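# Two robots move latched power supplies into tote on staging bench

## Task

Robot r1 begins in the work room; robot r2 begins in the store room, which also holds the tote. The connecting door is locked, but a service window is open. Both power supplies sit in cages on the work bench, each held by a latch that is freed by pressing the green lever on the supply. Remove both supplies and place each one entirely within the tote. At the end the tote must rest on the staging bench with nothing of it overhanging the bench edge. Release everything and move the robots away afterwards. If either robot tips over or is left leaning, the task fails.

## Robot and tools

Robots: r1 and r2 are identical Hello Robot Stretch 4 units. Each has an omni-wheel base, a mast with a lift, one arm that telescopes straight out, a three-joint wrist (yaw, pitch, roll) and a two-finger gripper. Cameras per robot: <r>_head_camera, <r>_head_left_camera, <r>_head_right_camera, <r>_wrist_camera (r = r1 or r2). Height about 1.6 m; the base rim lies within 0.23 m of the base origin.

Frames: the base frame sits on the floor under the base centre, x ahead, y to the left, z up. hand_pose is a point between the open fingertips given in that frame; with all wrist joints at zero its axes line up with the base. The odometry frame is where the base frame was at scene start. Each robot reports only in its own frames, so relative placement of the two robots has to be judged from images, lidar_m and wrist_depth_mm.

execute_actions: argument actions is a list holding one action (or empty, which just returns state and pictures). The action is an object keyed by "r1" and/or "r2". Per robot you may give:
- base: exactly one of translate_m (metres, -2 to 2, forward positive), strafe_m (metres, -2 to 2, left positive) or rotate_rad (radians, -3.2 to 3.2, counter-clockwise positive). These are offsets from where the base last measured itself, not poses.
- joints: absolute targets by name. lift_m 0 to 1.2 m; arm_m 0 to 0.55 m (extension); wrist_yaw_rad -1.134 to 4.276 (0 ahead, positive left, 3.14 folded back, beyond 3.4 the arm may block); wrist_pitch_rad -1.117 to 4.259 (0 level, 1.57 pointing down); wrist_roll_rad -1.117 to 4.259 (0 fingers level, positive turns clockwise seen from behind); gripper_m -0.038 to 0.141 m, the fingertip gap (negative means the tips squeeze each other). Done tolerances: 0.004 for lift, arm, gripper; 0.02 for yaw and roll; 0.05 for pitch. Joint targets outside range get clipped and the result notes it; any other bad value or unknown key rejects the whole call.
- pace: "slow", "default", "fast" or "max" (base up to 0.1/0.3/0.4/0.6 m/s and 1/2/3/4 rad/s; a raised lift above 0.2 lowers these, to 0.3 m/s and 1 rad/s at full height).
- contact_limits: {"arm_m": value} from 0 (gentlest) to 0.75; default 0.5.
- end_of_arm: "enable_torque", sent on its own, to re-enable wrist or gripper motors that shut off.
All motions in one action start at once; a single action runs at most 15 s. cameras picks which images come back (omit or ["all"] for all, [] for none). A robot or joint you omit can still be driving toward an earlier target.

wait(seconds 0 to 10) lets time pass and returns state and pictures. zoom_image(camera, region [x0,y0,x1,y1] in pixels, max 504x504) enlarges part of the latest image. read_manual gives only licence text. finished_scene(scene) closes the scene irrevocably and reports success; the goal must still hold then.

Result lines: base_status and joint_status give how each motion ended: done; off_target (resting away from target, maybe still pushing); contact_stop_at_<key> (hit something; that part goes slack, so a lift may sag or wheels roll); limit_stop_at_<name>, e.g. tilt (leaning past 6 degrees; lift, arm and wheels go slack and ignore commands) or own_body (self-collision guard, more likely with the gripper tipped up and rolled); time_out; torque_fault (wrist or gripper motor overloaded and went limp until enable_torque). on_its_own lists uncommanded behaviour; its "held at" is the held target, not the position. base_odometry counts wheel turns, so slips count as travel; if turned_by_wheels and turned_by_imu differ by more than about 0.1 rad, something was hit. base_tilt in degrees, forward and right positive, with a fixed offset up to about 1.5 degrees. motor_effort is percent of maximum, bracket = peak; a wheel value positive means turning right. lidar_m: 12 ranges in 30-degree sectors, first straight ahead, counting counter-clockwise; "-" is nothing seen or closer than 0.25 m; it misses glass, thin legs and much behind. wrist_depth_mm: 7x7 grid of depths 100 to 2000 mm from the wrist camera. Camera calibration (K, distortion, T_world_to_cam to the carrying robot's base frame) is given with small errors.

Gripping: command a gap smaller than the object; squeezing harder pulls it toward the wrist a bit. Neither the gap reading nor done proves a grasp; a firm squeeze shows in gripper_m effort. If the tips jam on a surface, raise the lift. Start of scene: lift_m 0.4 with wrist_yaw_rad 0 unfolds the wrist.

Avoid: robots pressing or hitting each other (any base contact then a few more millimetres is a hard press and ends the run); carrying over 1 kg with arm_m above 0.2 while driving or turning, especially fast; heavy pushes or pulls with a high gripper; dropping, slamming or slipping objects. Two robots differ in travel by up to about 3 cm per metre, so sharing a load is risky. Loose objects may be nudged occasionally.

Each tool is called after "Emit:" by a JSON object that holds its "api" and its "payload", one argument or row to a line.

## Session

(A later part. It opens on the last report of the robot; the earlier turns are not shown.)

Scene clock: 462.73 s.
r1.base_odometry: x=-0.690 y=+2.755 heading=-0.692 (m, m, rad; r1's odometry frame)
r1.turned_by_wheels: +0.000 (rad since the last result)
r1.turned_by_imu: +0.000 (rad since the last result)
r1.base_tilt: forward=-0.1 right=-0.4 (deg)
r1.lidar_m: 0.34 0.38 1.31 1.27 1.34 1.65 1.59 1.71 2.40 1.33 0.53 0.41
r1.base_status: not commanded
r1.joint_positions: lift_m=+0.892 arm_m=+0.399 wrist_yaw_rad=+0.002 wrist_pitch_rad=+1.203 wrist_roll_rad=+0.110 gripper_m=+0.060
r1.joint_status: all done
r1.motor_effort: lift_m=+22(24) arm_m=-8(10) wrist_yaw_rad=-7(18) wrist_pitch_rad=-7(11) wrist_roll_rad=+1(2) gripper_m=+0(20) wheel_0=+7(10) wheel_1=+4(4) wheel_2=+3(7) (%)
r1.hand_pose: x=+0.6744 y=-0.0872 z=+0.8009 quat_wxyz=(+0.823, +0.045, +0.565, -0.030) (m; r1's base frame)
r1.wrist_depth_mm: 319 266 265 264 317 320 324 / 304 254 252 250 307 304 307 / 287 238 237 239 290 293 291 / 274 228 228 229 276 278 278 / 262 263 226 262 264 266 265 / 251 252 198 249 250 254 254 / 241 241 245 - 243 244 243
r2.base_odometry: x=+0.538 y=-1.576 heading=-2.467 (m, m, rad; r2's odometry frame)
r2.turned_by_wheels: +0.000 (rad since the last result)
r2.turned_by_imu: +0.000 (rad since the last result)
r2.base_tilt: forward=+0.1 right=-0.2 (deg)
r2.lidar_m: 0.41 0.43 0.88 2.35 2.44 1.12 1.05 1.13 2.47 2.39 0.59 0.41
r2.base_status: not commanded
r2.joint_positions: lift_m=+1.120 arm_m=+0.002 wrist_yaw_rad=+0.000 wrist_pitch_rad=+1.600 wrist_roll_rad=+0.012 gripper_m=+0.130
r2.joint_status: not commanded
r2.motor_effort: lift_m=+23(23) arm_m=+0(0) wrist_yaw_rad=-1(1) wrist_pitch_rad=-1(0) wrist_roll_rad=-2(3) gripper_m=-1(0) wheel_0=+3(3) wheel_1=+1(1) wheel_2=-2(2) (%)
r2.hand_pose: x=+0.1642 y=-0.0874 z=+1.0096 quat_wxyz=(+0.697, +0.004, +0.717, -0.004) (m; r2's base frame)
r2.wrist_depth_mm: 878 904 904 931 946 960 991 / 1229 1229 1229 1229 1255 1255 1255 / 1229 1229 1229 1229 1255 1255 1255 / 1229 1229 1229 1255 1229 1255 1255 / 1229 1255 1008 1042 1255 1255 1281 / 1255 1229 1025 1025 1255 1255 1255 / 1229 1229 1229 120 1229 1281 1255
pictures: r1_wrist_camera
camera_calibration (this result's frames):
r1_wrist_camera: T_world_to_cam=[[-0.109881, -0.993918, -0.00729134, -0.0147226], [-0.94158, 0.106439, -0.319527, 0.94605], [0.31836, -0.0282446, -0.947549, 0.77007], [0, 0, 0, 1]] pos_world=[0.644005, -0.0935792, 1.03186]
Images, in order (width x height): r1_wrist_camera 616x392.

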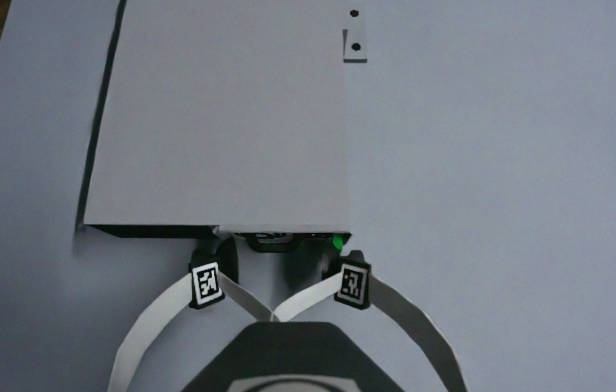

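Emit:
{"api": "execute_actions", "payload": {
  "actions": [
    {"r1":{"joints":{"arm_m":0.375}}}
  ],
  "cameras": []
}}

Emit:
{"api": "execute_actions", "payload": {
  "actions": [
    {"r1":{"joints":{"lift_m":0.915,"gripper_m":0.07}}}
  ],
  "cameras": []
}}

Emit:
{"api": "execute_actions", "payload": {
  "actions": [
    {"r1":{"joints":{"wrist_pitch_rad":1.5,"wrist_roll_rad":0.10}}}
  ],
  "cameras": []
}}

Emit:
{"api": "execute_actions", "payload": {
  "actions": [
    {"r1":{"joints":{"arm_m":0.486,"lift_m":0.911},"contact_limits":{"arm_m":0.3}}}
  ],
  "cameras": ["r1_wrist_camera"]
}}

Scene clock: 464.27 s.
r1.base_odometry: x=-0.690 y=+2.755 heading=-0.693 (m, m, rad; r1's odometry frame)
r1.turned_by_wheels: -0.001 (rad since the last result)
r1.turned_by_imu: -0.001 (rad since the last result)
r1.base_tilt: forward=+0.0 right=-0.4 (deg)
r1.lidar_m: 0.35 0.39 1.31 1.27 1.32 1.66 1.61 1.72 2.40 1.37 0.51 0.39
r1.base_status: not commanded
r1.joint_positions: lift_m=+0.892 arm_m=+0.377 wrist_yaw_rad=+0.000 wrist_pitch_rad=+1.201 wrist_roll_rad=+0.110 gripper_m=+0.060
r1.joint_status: all done
r1.motor_effort: lift_m=+22(22) arm_m=-9(11) wrist_yaw_rad=-1(7) wrist_pitch_rad=-6(11) wrist_roll_rad=-1(1) gripper_m=-2(3) wheel_0=+1(7) wheel_1=+1(3) wheel_2=+0(3) (%)
r1.hand_pose: x=+0.6517 y=-0.0874 z=+0.8010 quat_wxyz=(+0.824, +0.045, +0.564, -0.031) (m; r1's base frame)
r1.wrist_depth_mm: 319 264 265 270 322 322 324 / 304 250 250 254 306 307 306 / 289 238 239 239 289 291 294 / 276 270 232 235 277 278 279 / 263 263 262 265 264 266 267 / 251 251 198 251 198 255 255 / 242 242 243 - 246 244 245
r2.base_odometry: x=+0.538 y=-1.576 heading=-2.467 (m, m, rad; r2's odometry frame)
r2.turned_by_wheels: +0.000 (rad since the last result)
r2.turned_by_imu: +0.000 (rad since the last result)
r2.base_tilt: forward=+0.1 right=-0.2 (deg)
r2.lidar_m: 0.38 0.40 0.88 2.34 2.45 1.13 1.07 1.15 2.50 2.38 0.59 0.43
r2.base_status: not commanded
r2.joint_positions: lift_m=+1.120 arm_m=+0.002 wrist_yaw_rad=+0.000 wrist_pitch_rad=+1.600 wrist_roll_rad=+0.012 gripper_m=+0.130
r2.joint_status: not commanded
r2.motor_effort: lift_m=+22(23) arm_m=-1(0) wrist_yaw_rad=-1(1) wrist_pitch_rad=+0(1) wrist_roll_rad=-2(2) gripper_m=-1(1) wheel_0=+3(3) wheel_1=+1(1) wheel_2=-2(2) (%)
r2.hand_pose: x=+0.1642 y=-0.0874 z=+1.0096 quat_wxyz=(+0.697, +0.004, +0.717, -0.004) (m; r2's base frame)
r2.wrist_depth_mm: 878 891 917 917 960 976 1008 / 1229 1205 1229 1229 1229 1255 1281 / 1229 1229 1229 1255 1255 1255 1255 / 1229 1229 1229 1229 1255 1229 1281 / 1255 1229 1042 1008 1255 1255 1255 / 1205 1229 1042 1042 1255 1255 1281 / 1229 1229 1229 120 1281 1255 1281
pictures: none
No camera images: the call's "cameras" was empty. Leave "cameras" out to get every camera's image.

Scene clock: 465.10 s.
r1.base_odometry: x=-0.690 y=+2.755 heading=-0.693 (m, m, rad; r1's odometry frame)
r1.turned_by_wheels: +0.000 (rad since the last result)
r1.turned_by_imu: +0.000 (rad since the last result)
r1.base_tilt: forward=+0.0 right=-0.4 (deg)
r1.lidar_m: 0.37 0.42 1.29 1.26 1.35 1.66 1.59 1.71 2.37 1.32 0.54 0.39
r1.base_status: not commanded
r1.joint_positions: lift_m=+0.915 arm_m=+0.377 wrist_yaw_rad=+0.000 wrist_pitch_rad=+1.201 wrist_roll_rad=+0.110 gripper_m=+0.070
r1.joint_status: all done
r1.motor_effort: lift_m=+23(23) arm_m=-9(9) wrist_yaw_rad=-3(2) wrist_pitch_rad=-4(5) wrist_roll_rad=+1(1) gripper_m=-2(3) wheel_0=+1(1) wheel_1=+1(1) wheel_2=+0(1) (%)
r1.hand_pose: x=+0.6517 y=-0.0874 z=+0.8240 quat_wxyz=(+0.824, +0.045, +0.564, -0.031) (m; r1's base frame)
r1.wrist_depth_mm: 343 296 291 297 351 349 353 / 329 279 277 282 332 336 336 / 312 266 263 265 315 317 319 / 298 257 257 258 301 301 304 / 285 287 286 287 286 290 289 / 272 272 270 272 271 276 277 / 260 262 265 - 267 263 268
r2.base_odometry: x=+0.538 y=-1.576 heading=-2.467 (m, m, rad; r2's odometry frame)
r2.turned_by_wheels: +0.000 (rad since the last result)
r2.turned_by_imu: +0.000 (rad since the last result)
r2.base_tilt: forward=+0.2 right=-0.2 (deg)
r2.lidar_m: 0.40 0.41 0.89 2.34 2.45 1.15 1.07 1.15 2.48 2.38 0.58 0.40
r2.base_status: not commanded
r2.joint_positions: lift_m=+1.120 arm_m=+0.002 wrist_yaw_rad=+0.000 wrist_pitch_rad=+1.600 wrist_roll_rad=+0.012 gripper_m=+0.130
r2.joint_status: not commanded
r2.motor_effort: lift_m=+23(23) arm_m=+0(0) wrist_yaw_rad=-1(1) wrist_pitch_rad=+0(0) wrist_roll_rad=-2(0) gripper_m=-1(1) wheel_0=+3(3) wheel_1=+1(1) wheel_2=-3(2) (%)
r2.hand_pose: x=+0.1642 y=-0.0874 z=+1.0096 quat_wxyz=(+0.697, +0.004, +0.717, -0.004) (m; r2's base frame)
r2.wrist_depth_mm: 891 891 904 931 946 976 1008 / 1229 1229 1229 1229 1255 1255 1255 / 1229 1229 1255 1255 1255 1229 1281 / 1205 1229 1255 1255 1255 1255 1255 / 1229 1229 1025 1025 1229 1255 1255 / 1229 1229 1025 1025 1255 1281 1255 / 1229 1255 1255 120 1229 1281 1308
pictures: none
No camera images: the call's "cameras" was empty. Leave "cameras" out to get every camera's image.

Scene clock: 465.83 s.
r1.base_odometry: x=-0.690 y=+2.755 heading=-0.693 (m, m, rad; r1's odometry frame)
r1.turned_by_wheels: +0.000 (rad since the last result)
r1.turned_by_imu: +0.000 (rad since the last result)
r1.base_tilt: forward=+0.0 right=-0.4 (deg)
r1.lidar_m: 0.36 0.41 1.32 1.25 1.34 1.65 1.59 1.70 2.40 1.36 0.51 0.39
r1.base_status: not commanded
r1.joint_positions: lift_m=+0.915 arm_m=+0.377 wrist_yaw_rad=+0.000 wrist_pitch_rad=+1.500 wrist_roll_rad=+0.100 gripper_m=+0.070
r1.joint_status: all done
r1.motor_effort: lift_m=+23(23) arm_m=-9(9) wrist_yaw_rad=+0(2) wrist_pitch_rad=+0(3) wrist_roll_rad=-2(2) gripper_m=-2(2) wheel_0=+1(1) wheel_1=+1(1) wheel_2=+0(0) (%)
r1.hand_pose: x=+0.5679 y=-0.0874 z=+0.8052 quat_wxyz=(+0.731, +0.037, +0.681, -0.034) (m; r1's base frame)
r1.wrist_depth_mm: 260 219 221 222 271 274 276 / 260 263 263 268 272 273 276 / 259 263 266 268 270 274 274 / 259 263 266 268 271 274 276 / 260 263 265 268 271 273 276 / 262 263 265 268 271 273 274 / 260 264 266 - 271 273 274
r2.base_odometry: x=+0.538 y=-1.576 heading=-2.467 (m, m, rad; r2's odometry frame)
r2.turned_by_wheels: +0.000 (rad since the last result)
r2.turned_by_imu: +0.000 (rad since the last result)
r2.base_tilt: forward=+0.1 right=-0.2 (deg)
r2.lidar_m: 0.38 0.41 0.89 2.35 2.45 1.11 1.07 1.15 2.46 2.38 0.59 0.43
r2.base_status: not commanded
r2.joint_positions: lift_m=+1.120 arm_m=+0.002 wrist_yaw_rad=+0.000 wrist_pitch_rad=+1.600 wrist_roll_rad=+0.012 gripper_m=+0.130
r2.joint_status: not commanded
r2.motor_effort: lift_m=+23(23) arm_m=+0(0) wrist_yaw_rad=-1(1) wrist_pitch_rad=+0(0) wrist_roll_rad=-2(1) gripper_m=+0(0) wheel_0=+3(3) wheel_1=+1(1) wheel_2=-2(2) (%)
r2.hand_pose: x=+0.1642 y=-0.0874 z=+1.0096 quat_wxyz=(+0.697, +0.004, +0.717, -0.004) (m; r2's base frame)
r2.wrist_depth_mm: 878 891 917 917 960 976 1008 / 1205 1205 1229 1229 1255 1255 1255 / 1255 1229 1229 1255 1255 1255 1255 / 1229 1229 1255 1229 1255 1255 1281 / 1255 1229 1025 1042 1255 1255 1255 / 1229 1229 1042 1008 1255 1255 1255 / 1229 1229 1255 120 1255 1255 1255
pictures: none
No camera images: the call's "cameras" was empty. Leave "cameras" out to get every camera's image.

Scene clock: 467.17 s.
r1.base_odometry: x=-0.690 y=+2.755 heading=-0.693 (m, m, rad; r1's odometry frame)
r1.turned_by_wheels: +0.000 (rad since the last result)
r1.turned_by_imu: +0.000 (rad since the last result)
r1.base_tilt: forward=-0.1 right=-0.4 (deg)
r1.lidar_m: 0.37 0.40 1.29 1.25 1.36 1.66 1.58 1.71 2.37 1.35 0.52 0.41
r1.base_status: not commanded
r1.joint_positions: lift_m=+0.911 arm_m=+0.484 wrist_yaw_rad=+0.000 wrist_pitch_rad=+1.500 wrist_roll_rad=+0.100 gripper_m=+0.070
r1.joint_status: all done
r1.motor_effort: lift_m=+17(21) arm_m=+9(12) wrist_yaw_rad=-3(1) wrist_pitch_rad=-1(0) wrist_roll_rad=-2(0) gripper_m=-2(2) wheel_0=+1(1) wheel_1=+1(1) wheel_2=+1(0) (%)
r1.contact_limits: arm_m 0.3
r1.hand_pose: x=+0.6757 y=-0.0874 z=+0.8017 quat_wxyz=(+0.731, +0.037, +0.681, -0.034) (m; r1's base frame)
r1.wrist_depth_mm: 257 214 216 218 267 268 272 / 255 214 216 220 267 271 272 / 255 214 216 219 266 270 272 / 256 214 217 219 267 271 271 / 257 258 216 264 267 270 272 / 257 259 262 264 265 270 273 / 257 258 260 - 267 270 272
r2.base_odometry: x=+0.538 y=-1.576 heading=-2.467 (m, m, rad; r2's odometry frame)
r2.turned_by_wheels: +0.000 (rad since the last result)
r2.turned_by_imu: +0.000 (rad since the last result)
r2.base_tilt: forward=+0.1 right=-0.2 (deg)
r2.lidar_m: 0.39 0.42 0.88 2.33 2.42 1.12 1.06 1.14 2.48 2.38 0.60 0.43
r2.base_status: not commanded
r2.joint_positions: lift_m=+1.120 arm_m=+0.002 wrist_yaw_rad=+0.000 wrist_pitch_rad=+1.600 wrist_roll_rad=+0.012 gripper_m=+0.130
r2.joint_status: not commanded
r2.motor_effort: lift_m=+22(23) arm_m=+0(0) wrist_yaw_rad=-1(1) wrist_pitch_rad=+0(0) wrist_roll_rad=-1(0) gripper_m=-1(1) wheel_0=+3(3) wheel_1=+1(1) wheel_2=-3(2) (%)
r2.hand_pose: x=+0.1642 y=-0.0874 z=+1.0096 quat_wxyz=(+0.697, +0.004, +0.717, -0.004) (m; r2's base frame)
r2.wrist_depth_mm: 878 904 904 931 946 976 991 / 1229 1229 1229 1229 1255 1255 1229 / 1229 1229 1229 1255 1255 1255 1281 / 1229 1255 1255 1255 1229 1255 1281 / 1205 1255 1008 1025 1255 1255 1255 / 1229 1229 1008 1025 1255 1255 1255 / 1255 1255 1229 120 1255 1255 1255
pictures: r1_wrist_camera
camera_calibration (this result's frames):
r1_wrist_camera: T_world_to_cam=[[-0.0995169, -0.994684, 0.0264563, -0.0488831], [-0.994675, 0.0987301, -0.0295514, 0.750364], [0.0267822, -0.0292563, -0.999213, 1.00877], [0, 0, 0, 1]] pos_world=[0.714487, -0.0931939, 1.03144]
Images, in order (width x height): r1_wrist_camera 616x392.

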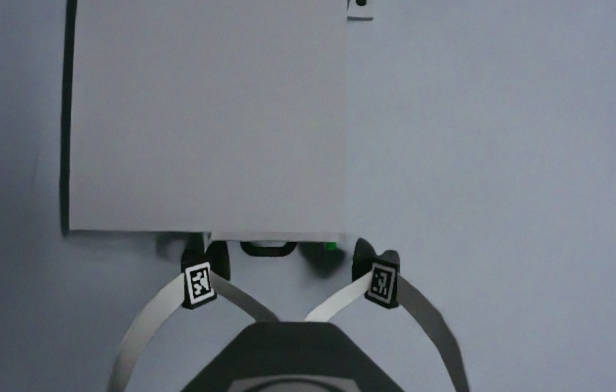

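2 mm higher variant, pushing harder in during the squeeze.

Emit:
{"api": "execute_actions", "payload": {
  "actions": [
    {"r1":{"joints":{"gripper_m":0.04},"pace":"slow"}}
  ],
  "cameras": []
}}

Emit:
{"api": "execute_actions", "payload": {
  "actions": [
    {"r1":{"joints":{"arm_m":0.498,"lift_m":0.908},"pace":"slow"}}
  ],
  "cameras": []
}}

Emit:
{"api": "execute_actions", "payload": {
  "actions": [
    {"r1":{"joints":{"gripper_m":0.0,"lift_m":0.898,"arm_m":0.500},"pace":"slow"}}
  ],
  "cameras": []
}}

Emit:
{"api": "execute_actions", "payload": {
  "actions": [
    {"r1":{"joints":{"gripper_m":-0.038,"lift_m":0.889},"pace":"slow"}}
  ],
  "cameras": ["r1_wrist_camera"]
}}

Emit:
{"api": "execute_actions", "payload": {
  "actions": [
    {"r1":{"joints":{"arm_m":0.479},"pace":"slow"}}
  ],
  "cameras": ["r1_wrist_camera"]
}}

Emit:
{"api": "zoom_image", "payload": {
  "camera": "r1_wrist_camera",
  "region": [170, 210, 420, 330]
}}

Scene clock: 468.90 s.
r1.base_odometry: x=-0.690 y=+2.755 heading=-0.692 (m, m, rad; r1's odometry frame)
r1.turned_by_wheels: +0.000 (rad since the last result)
r1.turned_by_imu: +0.001 (rad since the last result)
r1.base_tilt: forward=+0.0 right=-0.3 (deg)
r1.lidar_m: 0.38 0.41 1.30 1.25 1.32 1.67 1.60 1.68 2.40 1.29 0.54 0.41
r1.base_status: not commanded
r1.joint_positions: lift_m=+0.911 arm_m=+0.484 wrist_yaw_rad=+0.000 wrist_pitch_rad=+1.501 wrist_roll_rad=+0.100 gripper_m=+0.040
r1.joint_status: all done
r1.motor_effort: lift_m=+17(17) arm_m=+8(9) wrist_yaw_rad=-2(1) wrist_pitch_rad=-2(5) wrist_roll_rad=-3(0) gripper_m=-7(8) wheel_0=+2(3) wheel_1=+2(2) wheel_2=+1(1) (%)
r1.hand_pose: x=+0.6755 y=-0.0874 z=+0.8016 quat_wxyz=(+0.730, +0.036, +0.681, -0.034) (m; r1's base frame)
r1.wrist_depth_mm: 256 213 216 216 265 268 270 / 255 213 215 217 266 267 270 / 255 215 215 218 268 268 270 / 257 213 216 217 266 268 270 / 256 258 216 220 267 270 272 / 257 257 213 264 197 268 271 / 257 259 260 - 267 268 270
r2.base_odometry: x=+0.538 y=-1.576 heading=-2.467 (m, m, rad; r2's odometry frame)
r2.turned_by_wheels: +0.000 (rad since the last result)
r2.turned_by_imu: +0.000 (rad since the last result)
r2.base_tilt: forward=+0.1 right=-0.2 (deg)
r2.lidar_m: 0.39 0.42 0.89 2.35 2.43 1.12 1.06 1.15 2.49 2.39 0.58 0.42
r2.base_status: not commanded
r2.joint_positions: lift_m=+1.120 arm_m=+0.002 wrist_yaw_rad=+0.000 wrist_pitch_rad=+1.600 wrist_roll_rad=+0.012 gripper_m=+0.130
r2.joint_status: not commanded
r2.motor_effort: lift_m=+23(22) arm_m=+0(1) wrist_yaw_rad=-1(1) wrist_pitch_rad=-1(0) wrist_roll_rad=-2(0) gripper_m=-1(1) wheel_0=+3(3) wheel_1=+1(1) wheel_2=-2(3) (%)
r2.hand_pose: x=+0.1642 y=-0.0874 z=+1.0096 quat_wxyz=(+0.697, +0.004, +0.717, -0.004) (m; r2's base frame)
r2.wrist_depth_mm: 878 904 917 931 946 976 1025 / 1229 1229 1255 1255 1229 1255 1255 / 1229 1229 1229 1255 1255 1255 1255 / 1229 1255 1229 1255 1255 1229 1281 / 1229 1229 1042 1025 1255 1255 1255 / 1229 1229 1025 1042 1255 1255 1255 / 1229 1255 1229 119 1255 1281 1281
pictures: none
No camera images: the call's "cameras" was empty. Leave "cameras" out to get every camera's image.

Scene clock: 469.87 s.
r1.base_odometry: x=-0.690 y=+2.755 heading=-0.692 (m, m, rad; r1's odometry frame)
r1.turned_by_wheels: +0.000 (rad since the last result)
r1.turned_by_imu: +0.000 (rad since the last result)
r1.base_tilt: forward=+0.0 right=-0.4 (deg)
r1.lidar_m: 0.35 0.41 1.30 1.25 1.32 1.65 1.59 1.71 2.37 1.35 0.55 0.40
r1.base_status: not commanded
r1.joint_positions: lift_m=+0.908 arm_m=+0.496 wrist_yaw_rad=-0.004 wrist_pitch_rad=+1.514 wrist_roll_rad=+0.100 gripper_m=+0.040
r1.joint_status: all done
r1.on_its_own: wrist_pitch_rad is at rest, and its effort (-40) is outside its rest range (-23 to +23)
r1.motor_effort: lift_m=+15(17) arm_m=+13(14) wrist_yaw_rad=+10(10) wrist_pitch_rad=-40(40) wrist_roll_rad=+0(0) gripper_m=-7(8) wheel_0=+4(4) wheel_1=+2(2) wheel_2=+1(1) (%)
r1.hand_pose: x=+0.6827 y=-0.0875 z=+0.7986 quat_wxyz=(+0.726, +0.038, +0.686, -0.036) (m; r1's base frame)
r1.wrist_depth_mm: 250 208 211 212 259 263 266 / 252 208 211 213 262 265 266 / 252 210 213 213 262 264 267 / 253 210 212 214 263 265 268 / 253 255 213 215 263 266 268 / 254 256 195 262 196 267 268 / 255 256 259 - 266 267 271
r2.base_odometry: x=+0.538 y=-1.576 heading=-2.467 (m, m, rad; r2's odometry frame)
r2.turned_by_wheels: +0.000 (rad since the last result)
r2.turned_by_imu: +0.000 (rad since the last result)
r2.base_tilt: forward=+0.1 right=-0.1 (deg)
r2.lidar_m: 0.39 0.42 0.89 2.34 2.45 1.13 1.05 1.15 2.47 2.36 0.60 0.43
r2.base_status: not commanded
r2.joint_positions: lift_m=+1.120 arm_m=+0.002 wrist_yaw_rad=+0.000 wrist_pitch_rad=+1.600 wrist_roll_rad=+0.012 gripper_m=+0.130
r2.joint_status: not commanded
r2.motor_effort: lift_m=+23(23) arm_m=-1(1) wrist_yaw_rad=-1(1) wrist_pitch_rad=-1(1) wrist_roll_rad=-1(2) gripper_m=+1(0) wheel_0=+3(3) wheel_1=+1(1) wheel_2=-3(3) (%)
r2.hand_pose: x=+0.1642 y=-0.0874 z=+1.0096 quat_wxyz=(+0.697, +0.004, +0.717, -0.004) (m; r2's base frame)
r2.wrist_depth_mm: 878 904 904 931 960 976 991 / 1229 1229 1229 1229 1229 1255 1255 / 1205 1229 1229 1229 1229 1229 1255 / 1255 1229 1255 1255 1255 1255 1255 / 1229 1229 1025 1025 1255 1255 1255 / 1229 1229 1025 1025 1255 1255 1255 / 1255 1229 1255 120 1255 1255 1255
pictures: none
No camera images: the call's "cameras" was empty. Leave "cameras" out to get every camera's image.

Scene clock: 471.63 s.
r1.base_odometry: x=-0.691 y=+2.755 heading=-0.692 (m, m, rad; r1's odometry frame)
r1.turned_by_wheels: +0.000 (rad since the last result)
r1.turned_by_imu: +0.000 (rad since the last result)
r1.base_tilt: forward=-0.1 right=-0.4 (deg)
r1.lidar_m: 0.38 0.40 1.31 1.27 1.31 1.66 1.58 1.70 2.36 1.35 0.56 0.40
r1.base_status: not commanded
r1.joint_positions: lift_m=+0.898 arm_m=+0.498 wrist_yaw_rad=-0.005 wrist_pitch_rad=+1.517 wrist_roll_rad=+0.100 gripper_m=+0.001
r1.joint_status: all done
r1.on_its_own: wrist_pitch_rad is at rest, and its effort (-49) is outside its rest range (-23 to +23)
r1.motor_effort: lift_m=+19(20) arm_m=+13(16) wrist_yaw_rad=+12(15) wrist_pitch_rad=-49(52) wrist_roll_rad=+1(2) gripper_m=-23(23) wheel_0=+6(7) wheel_1=+4(4) wheel_2=-1(1) (%)
r1.hand_pose: x=+0.6836 y=-0.0875 z=+0.7882 quat_wxyz=(+0.725, +0.038, +0.687, -0.036) (m; r1's base frame)
r1.wrist_depth_mm: 237 194 197 198 247 248 251 / 237 195 197 199 247 249 251 / 238 197 198 200 248 251 253 / 240 197 199 200 248 250 253 / 241 245 200 202 250 252 254 / 242 243 201 246 186 254 257 / 244 245 247 - 252 254 256
r2.base_odometry: x=+0.538 y=-1.576 heading=-2.467 (m, m, rad; r2's odometry frame)
r2.turned_by_wheels: +0.000 (rad since the last result)
r2.turned_by_imu: +0.000 (rad since the last result)
r2.base_tilt: forward=+0.1 right=-0.2 (deg)
r2.lidar_m: 0.38 0.41 0.89 2.33 2.44 1.12 1.05 1.16 2.49 2.39 0.61 0.43
r2.base_status: not commanded
r2.joint_positions: lift_m=+1.120 arm_m=+0.002 wrist_yaw_rad=+0.000 wrist_pitch_rad=+1.600 wrist_roll_rad=+0.012 gripper_m=+0.130
r2.joint_status: not commanded
r2.motor_effort: lift_m=+22(23) arm_m=-1(0) wrist_yaw_rad=-1(1) wrist_pitch_rad=+0(0) wrist_roll_rad=-1(3) gripper_m=-1(1) wheel_0=+3(3) wheel_1=+1(1) wheel_2=-2(2) (%)
r2.hand_pose: x=+0.1642 y=-0.0874 z=+1.0096 quat_wxyz=(+0.697, +0.004, +0.717, -0.004) (m; r2's base frame)
r2.wrist_depth_mm: 878 904 904 917 931 976 1008 / 1205 1229 1229 1229 1255 1281 1255 / 1229 1229 1229 1229 1255 1255 1255 / 1205 1229 1229 1255 1255 1255 1255 / 1229 1229 1042 1025 1255 1255 1255 / 1229 1229 1025 1025 1229 1308 1255 / 1229 1229 1229 119 1255 1255 1281
pictures: none
No camera images: the call's "cameras" was empty. Leave "cameras" out to get every camera's image.

Scene clock: 473.07 s.
r1.base_odometry: x=-0.691 y=+2.755 heading=-0.692 (m, m, rad; r1's odometry frame)
r1.turned_by_wheels: +0.000 (rad since the last result)
r1.turned_by_imu: +0.000 (rad since the last result)
r1.base_tilt: forward=-0.1 right=-0.4 (deg)
r1.lidar_m: 0.37 0.41 1.31 1.25 1.33 1.64 1.59 1.71 2.40 1.36 0.54 0.40
r1.base_status: not commanded
r1.joint_positions: lift_m=+0.889 arm_m=+0.498 wrist_yaw_rad=-0.006 wrist_pitch_rad=+1.518 wrist_roll_rad=+0.100 gripper_m=-0.037
r1.joint_status: all done
r1.on_its_own: wrist_yaw_rad is at rest, and its effort (+16) is outside its rest range (-13 to +13); wrist_pitch_rad is at rest, and its effort (-52) is outside its rest range (-23 to +23)
r1.motor_effort: lift_m=+20(20) arm_m=+13(13) wrist_yaw_rad=+16(15) wrist_pitch_rad=-52(55) wrist_roll_rad=-1(1) gripper_m=-28(27) wheel_0=+7(7) wheel_1=+4(4) wheel_2=-1(1) (%)
r1.hand_pose: x=+0.6833 y=-0.0875 z=+0.7791 quat_wxyz=(+0.725, +0.038, +0.687, -0.036) (m; r1's base frame)
r1.wrist_depth_mm: 185 185 187 188 236 239 240 / 186 186 188 189 236 239 243 / 208 187 189 191 238 240 243 / 210 188 190 191 239 241 242 / 231 234 190 192 240 242 246 / 233 164 191 238 183 243 246 / 235 236 236 - 243 244 247
r2.base_odometry: x=+0.538 y=-1.576 heading=-2.467 (m, m, rad; r2's odometry frame)
r2.turned_by_wheels: +0.000 (rad since the last result)
r2.turned_by_imu: +0.000 (rad since the last result)
r2.base_tilt: forward=+0.2 right=-0.2 (deg)
r2.lidar_m: 0.39 0.42 0.89 2.34 2.43 1.09 1.05 1.15 2.50 2.39 0.57 0.43
r2.base_status: not commanded
r2.joint_positions: lift_m=+1.120 arm_m=+0.002 wrist_yaw_rad=+0.000 wrist_pitch_rad=+1.600 wrist_roll_rad=+0.012 gripper_m=+0.130
r2.joint_status: not commanded
r2.motor_effort: lift_m=+23(23) arm_m=-1(0) wrist_yaw_rad=-1(1) wrist_pitch_rad=+0(0) wrist_roll_rad=-2(1) gripper_m=-1(1) wheel_0=+3(3) wheel_1=+1(1) wheel_2=-2(2) (%)
r2.hand_pose: x=+0.1642 y=-0.0874 z=+1.0096 quat_wxyz=(+0.697, +0.004, +0.717, -0.004) (m; r2's base frame)
r2.wrist_depth_mm: 878 904 904 931 946 976 1008 / 1205 1229 1205 1229 1255 1255 1255 / 1255 1229 1229 1255 1281 1255 1229 / 1229 1229 1229 1255 1229 1229 1255 / 1229 1229 1025 1008 1255 1255 1281 / 1229 1281 1042 1042 1255 1255 1255 / 1255 1255 1205 119 1255 1281 1281
pictures: r1_wrist_camera
camera_calibration (this result's frames):
r1_wrist_camera: T_world_to_cam=[[-0.10441, -0.994133, 0.0282597, -0.0456374], [-0.994496, 0.104113, -0.0117908, 0.743735], [0.0087794, -0.0293352, -0.999531, 0.998587], [0, 0, 0, 1]] pos_world=[0.726109, -0.0935085, 1.00818]
Images, in order (width x height): r1_wrist_camera 616x392.

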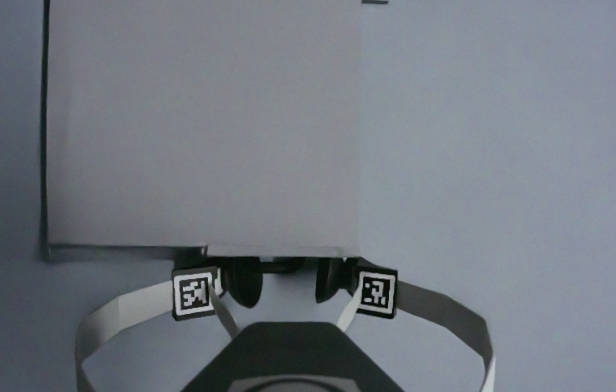

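Scene clock: 474.27 s.
r1.base_odometry: x=-0.690 y=+2.755 heading=-0.692 (m, m, rad; r1's odometry frame)
r1.turned_by_wheels: +0.000 (rad since the last result)
r1.turned_by_imu: +0.001 (rad since the last result)
r1.base_tilt: forward=+0.0 right=-0.4 (deg)
r1.lidar_m: 0.36 0.37 1.30 1.26 1.32 1.64 1.60 1.69 2.38 1.33 0.49 0.37
r1.base_status: not commanded
r1.joint_positions: lift_m=+0.889 arm_m=+0.481 wrist_yaw_rad=+0.004 wrist_pitch_rad=+1.490 wrist_roll_rad=+0.100 gripper_m=-0.037
r1.joint_status: all done
r1.on_its_own: wrist_pitch_rad is at rest, and its effort (+29) is outside its rest range (-23 to +23)
r1.motor_effort: lift_m=+20(21) arm_m=-13(9) wrist_yaw_rad=-13(15) wrist_pitch_rad=+29(51) wrist_roll_rad=-1(2) gripper_m=-28(29) wheel_0=+6(7) wheel_1=+3(4) wheel_2=+6(6) (%)
r1.hand_pose: x=+0.6758 y=-0.0873 z=+0.7796 quat_wxyz=(+0.734, +0.036, +0.677, -0.033) (m; r1's base frame)
r1.wrist_depth_mm: 236 193 195 197 245 246 248 / 236 193 193 196 245 245 248 / 213 192 195 196 244 247 249 / 213 192 194 196 244 247 248 / 235 237 195 198 242 246 246 / 235 163 194 241 185 245 247 / 234 237 239 - 243 244 247
r2.base_odometry: x=+0.538 y=-1.576 heading=-2.467 (m, m, rad; r2's odometry frame)
r2.turned_by_wheels: +0.000 (rad since the last result)
r2.turned_by_imu: +0.000 (rad since the last result)
r2.base_tilt: forward=+0.1 right=-0.2 (deg)
r2.lidar_m: 0.38 0.41 0.90 2.34 2.45 1.13 1.07 1.12 2.47 2.38 0.59 0.43
r2.base_status: not commanded
r2.joint_positions: lift_m=+1.120 arm_m=+0.002 wrist_yaw_rad=+0.000 wrist_pitch_rad=+1.600 wrist_roll_rad=+0.012 gripper_m=+0.130
r2.joint_status: not commanded
r2.motor_effort: lift_m=+23(22) arm_m=-1(1) wrist_yaw_rad=-1(1) wrist_pitch_rad=-1(0) wrist_roll_rad=+0(1) gripper_m=+0(0) wheel_0=+3(3) wheel_1=+1(1) wheel_2=-2(2) (%)
r2.hand_pose: x=+0.1642 y=-0.0874 z=+1.0096 quat_wxyz=(+0.697, +0.004, +0.717, -0.004) (m; r2's base frame)
r2.wrist_depth_mm: 878 878 904 917 960 976 1008 / 1229 1229 1229 1229 1255 1255 1229 / 1205 1229 1229 1255 1255 1229 1281 / 1255 1229 1229 1255 1255 1229 1255 / 1229 1255 1025 1042 1255 1281 1255 / 1205 1229 1025 1042 1229 1255 1255 / 1229 1229 1281 119 1229 1229 1281
pictures: r1_wrist_camera
camera_calibration (this result's frames):
r1_wrist_camera: T_world_to_cam=[[-0.0962844, -0.99503, 0.0254048, -0.0496018], [-0.994654, 0.0952285, -0.0399356, 0.757549], [0.0373179, -0.0291142, -0.998879, 0.979357], [0, 0, 0, 1]] pos_world=[0.712176, -0.0929823, 1.00977]
Images, in order (width x height): r1_wrist_camera 616x392.

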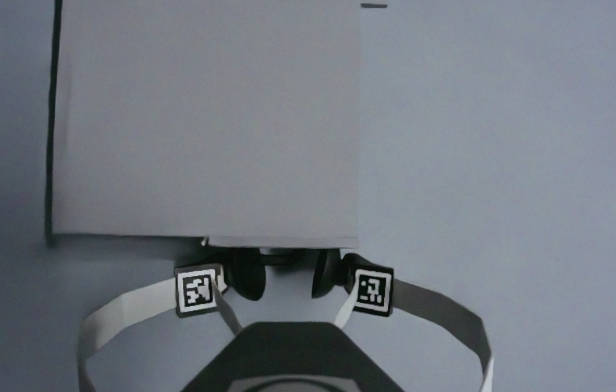

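Region (170, 210, 420, 330) of r1_wrist_camera's 616x392 image, scaled by 2.016; it fills the top 242 rows of this view, and the rest is white.

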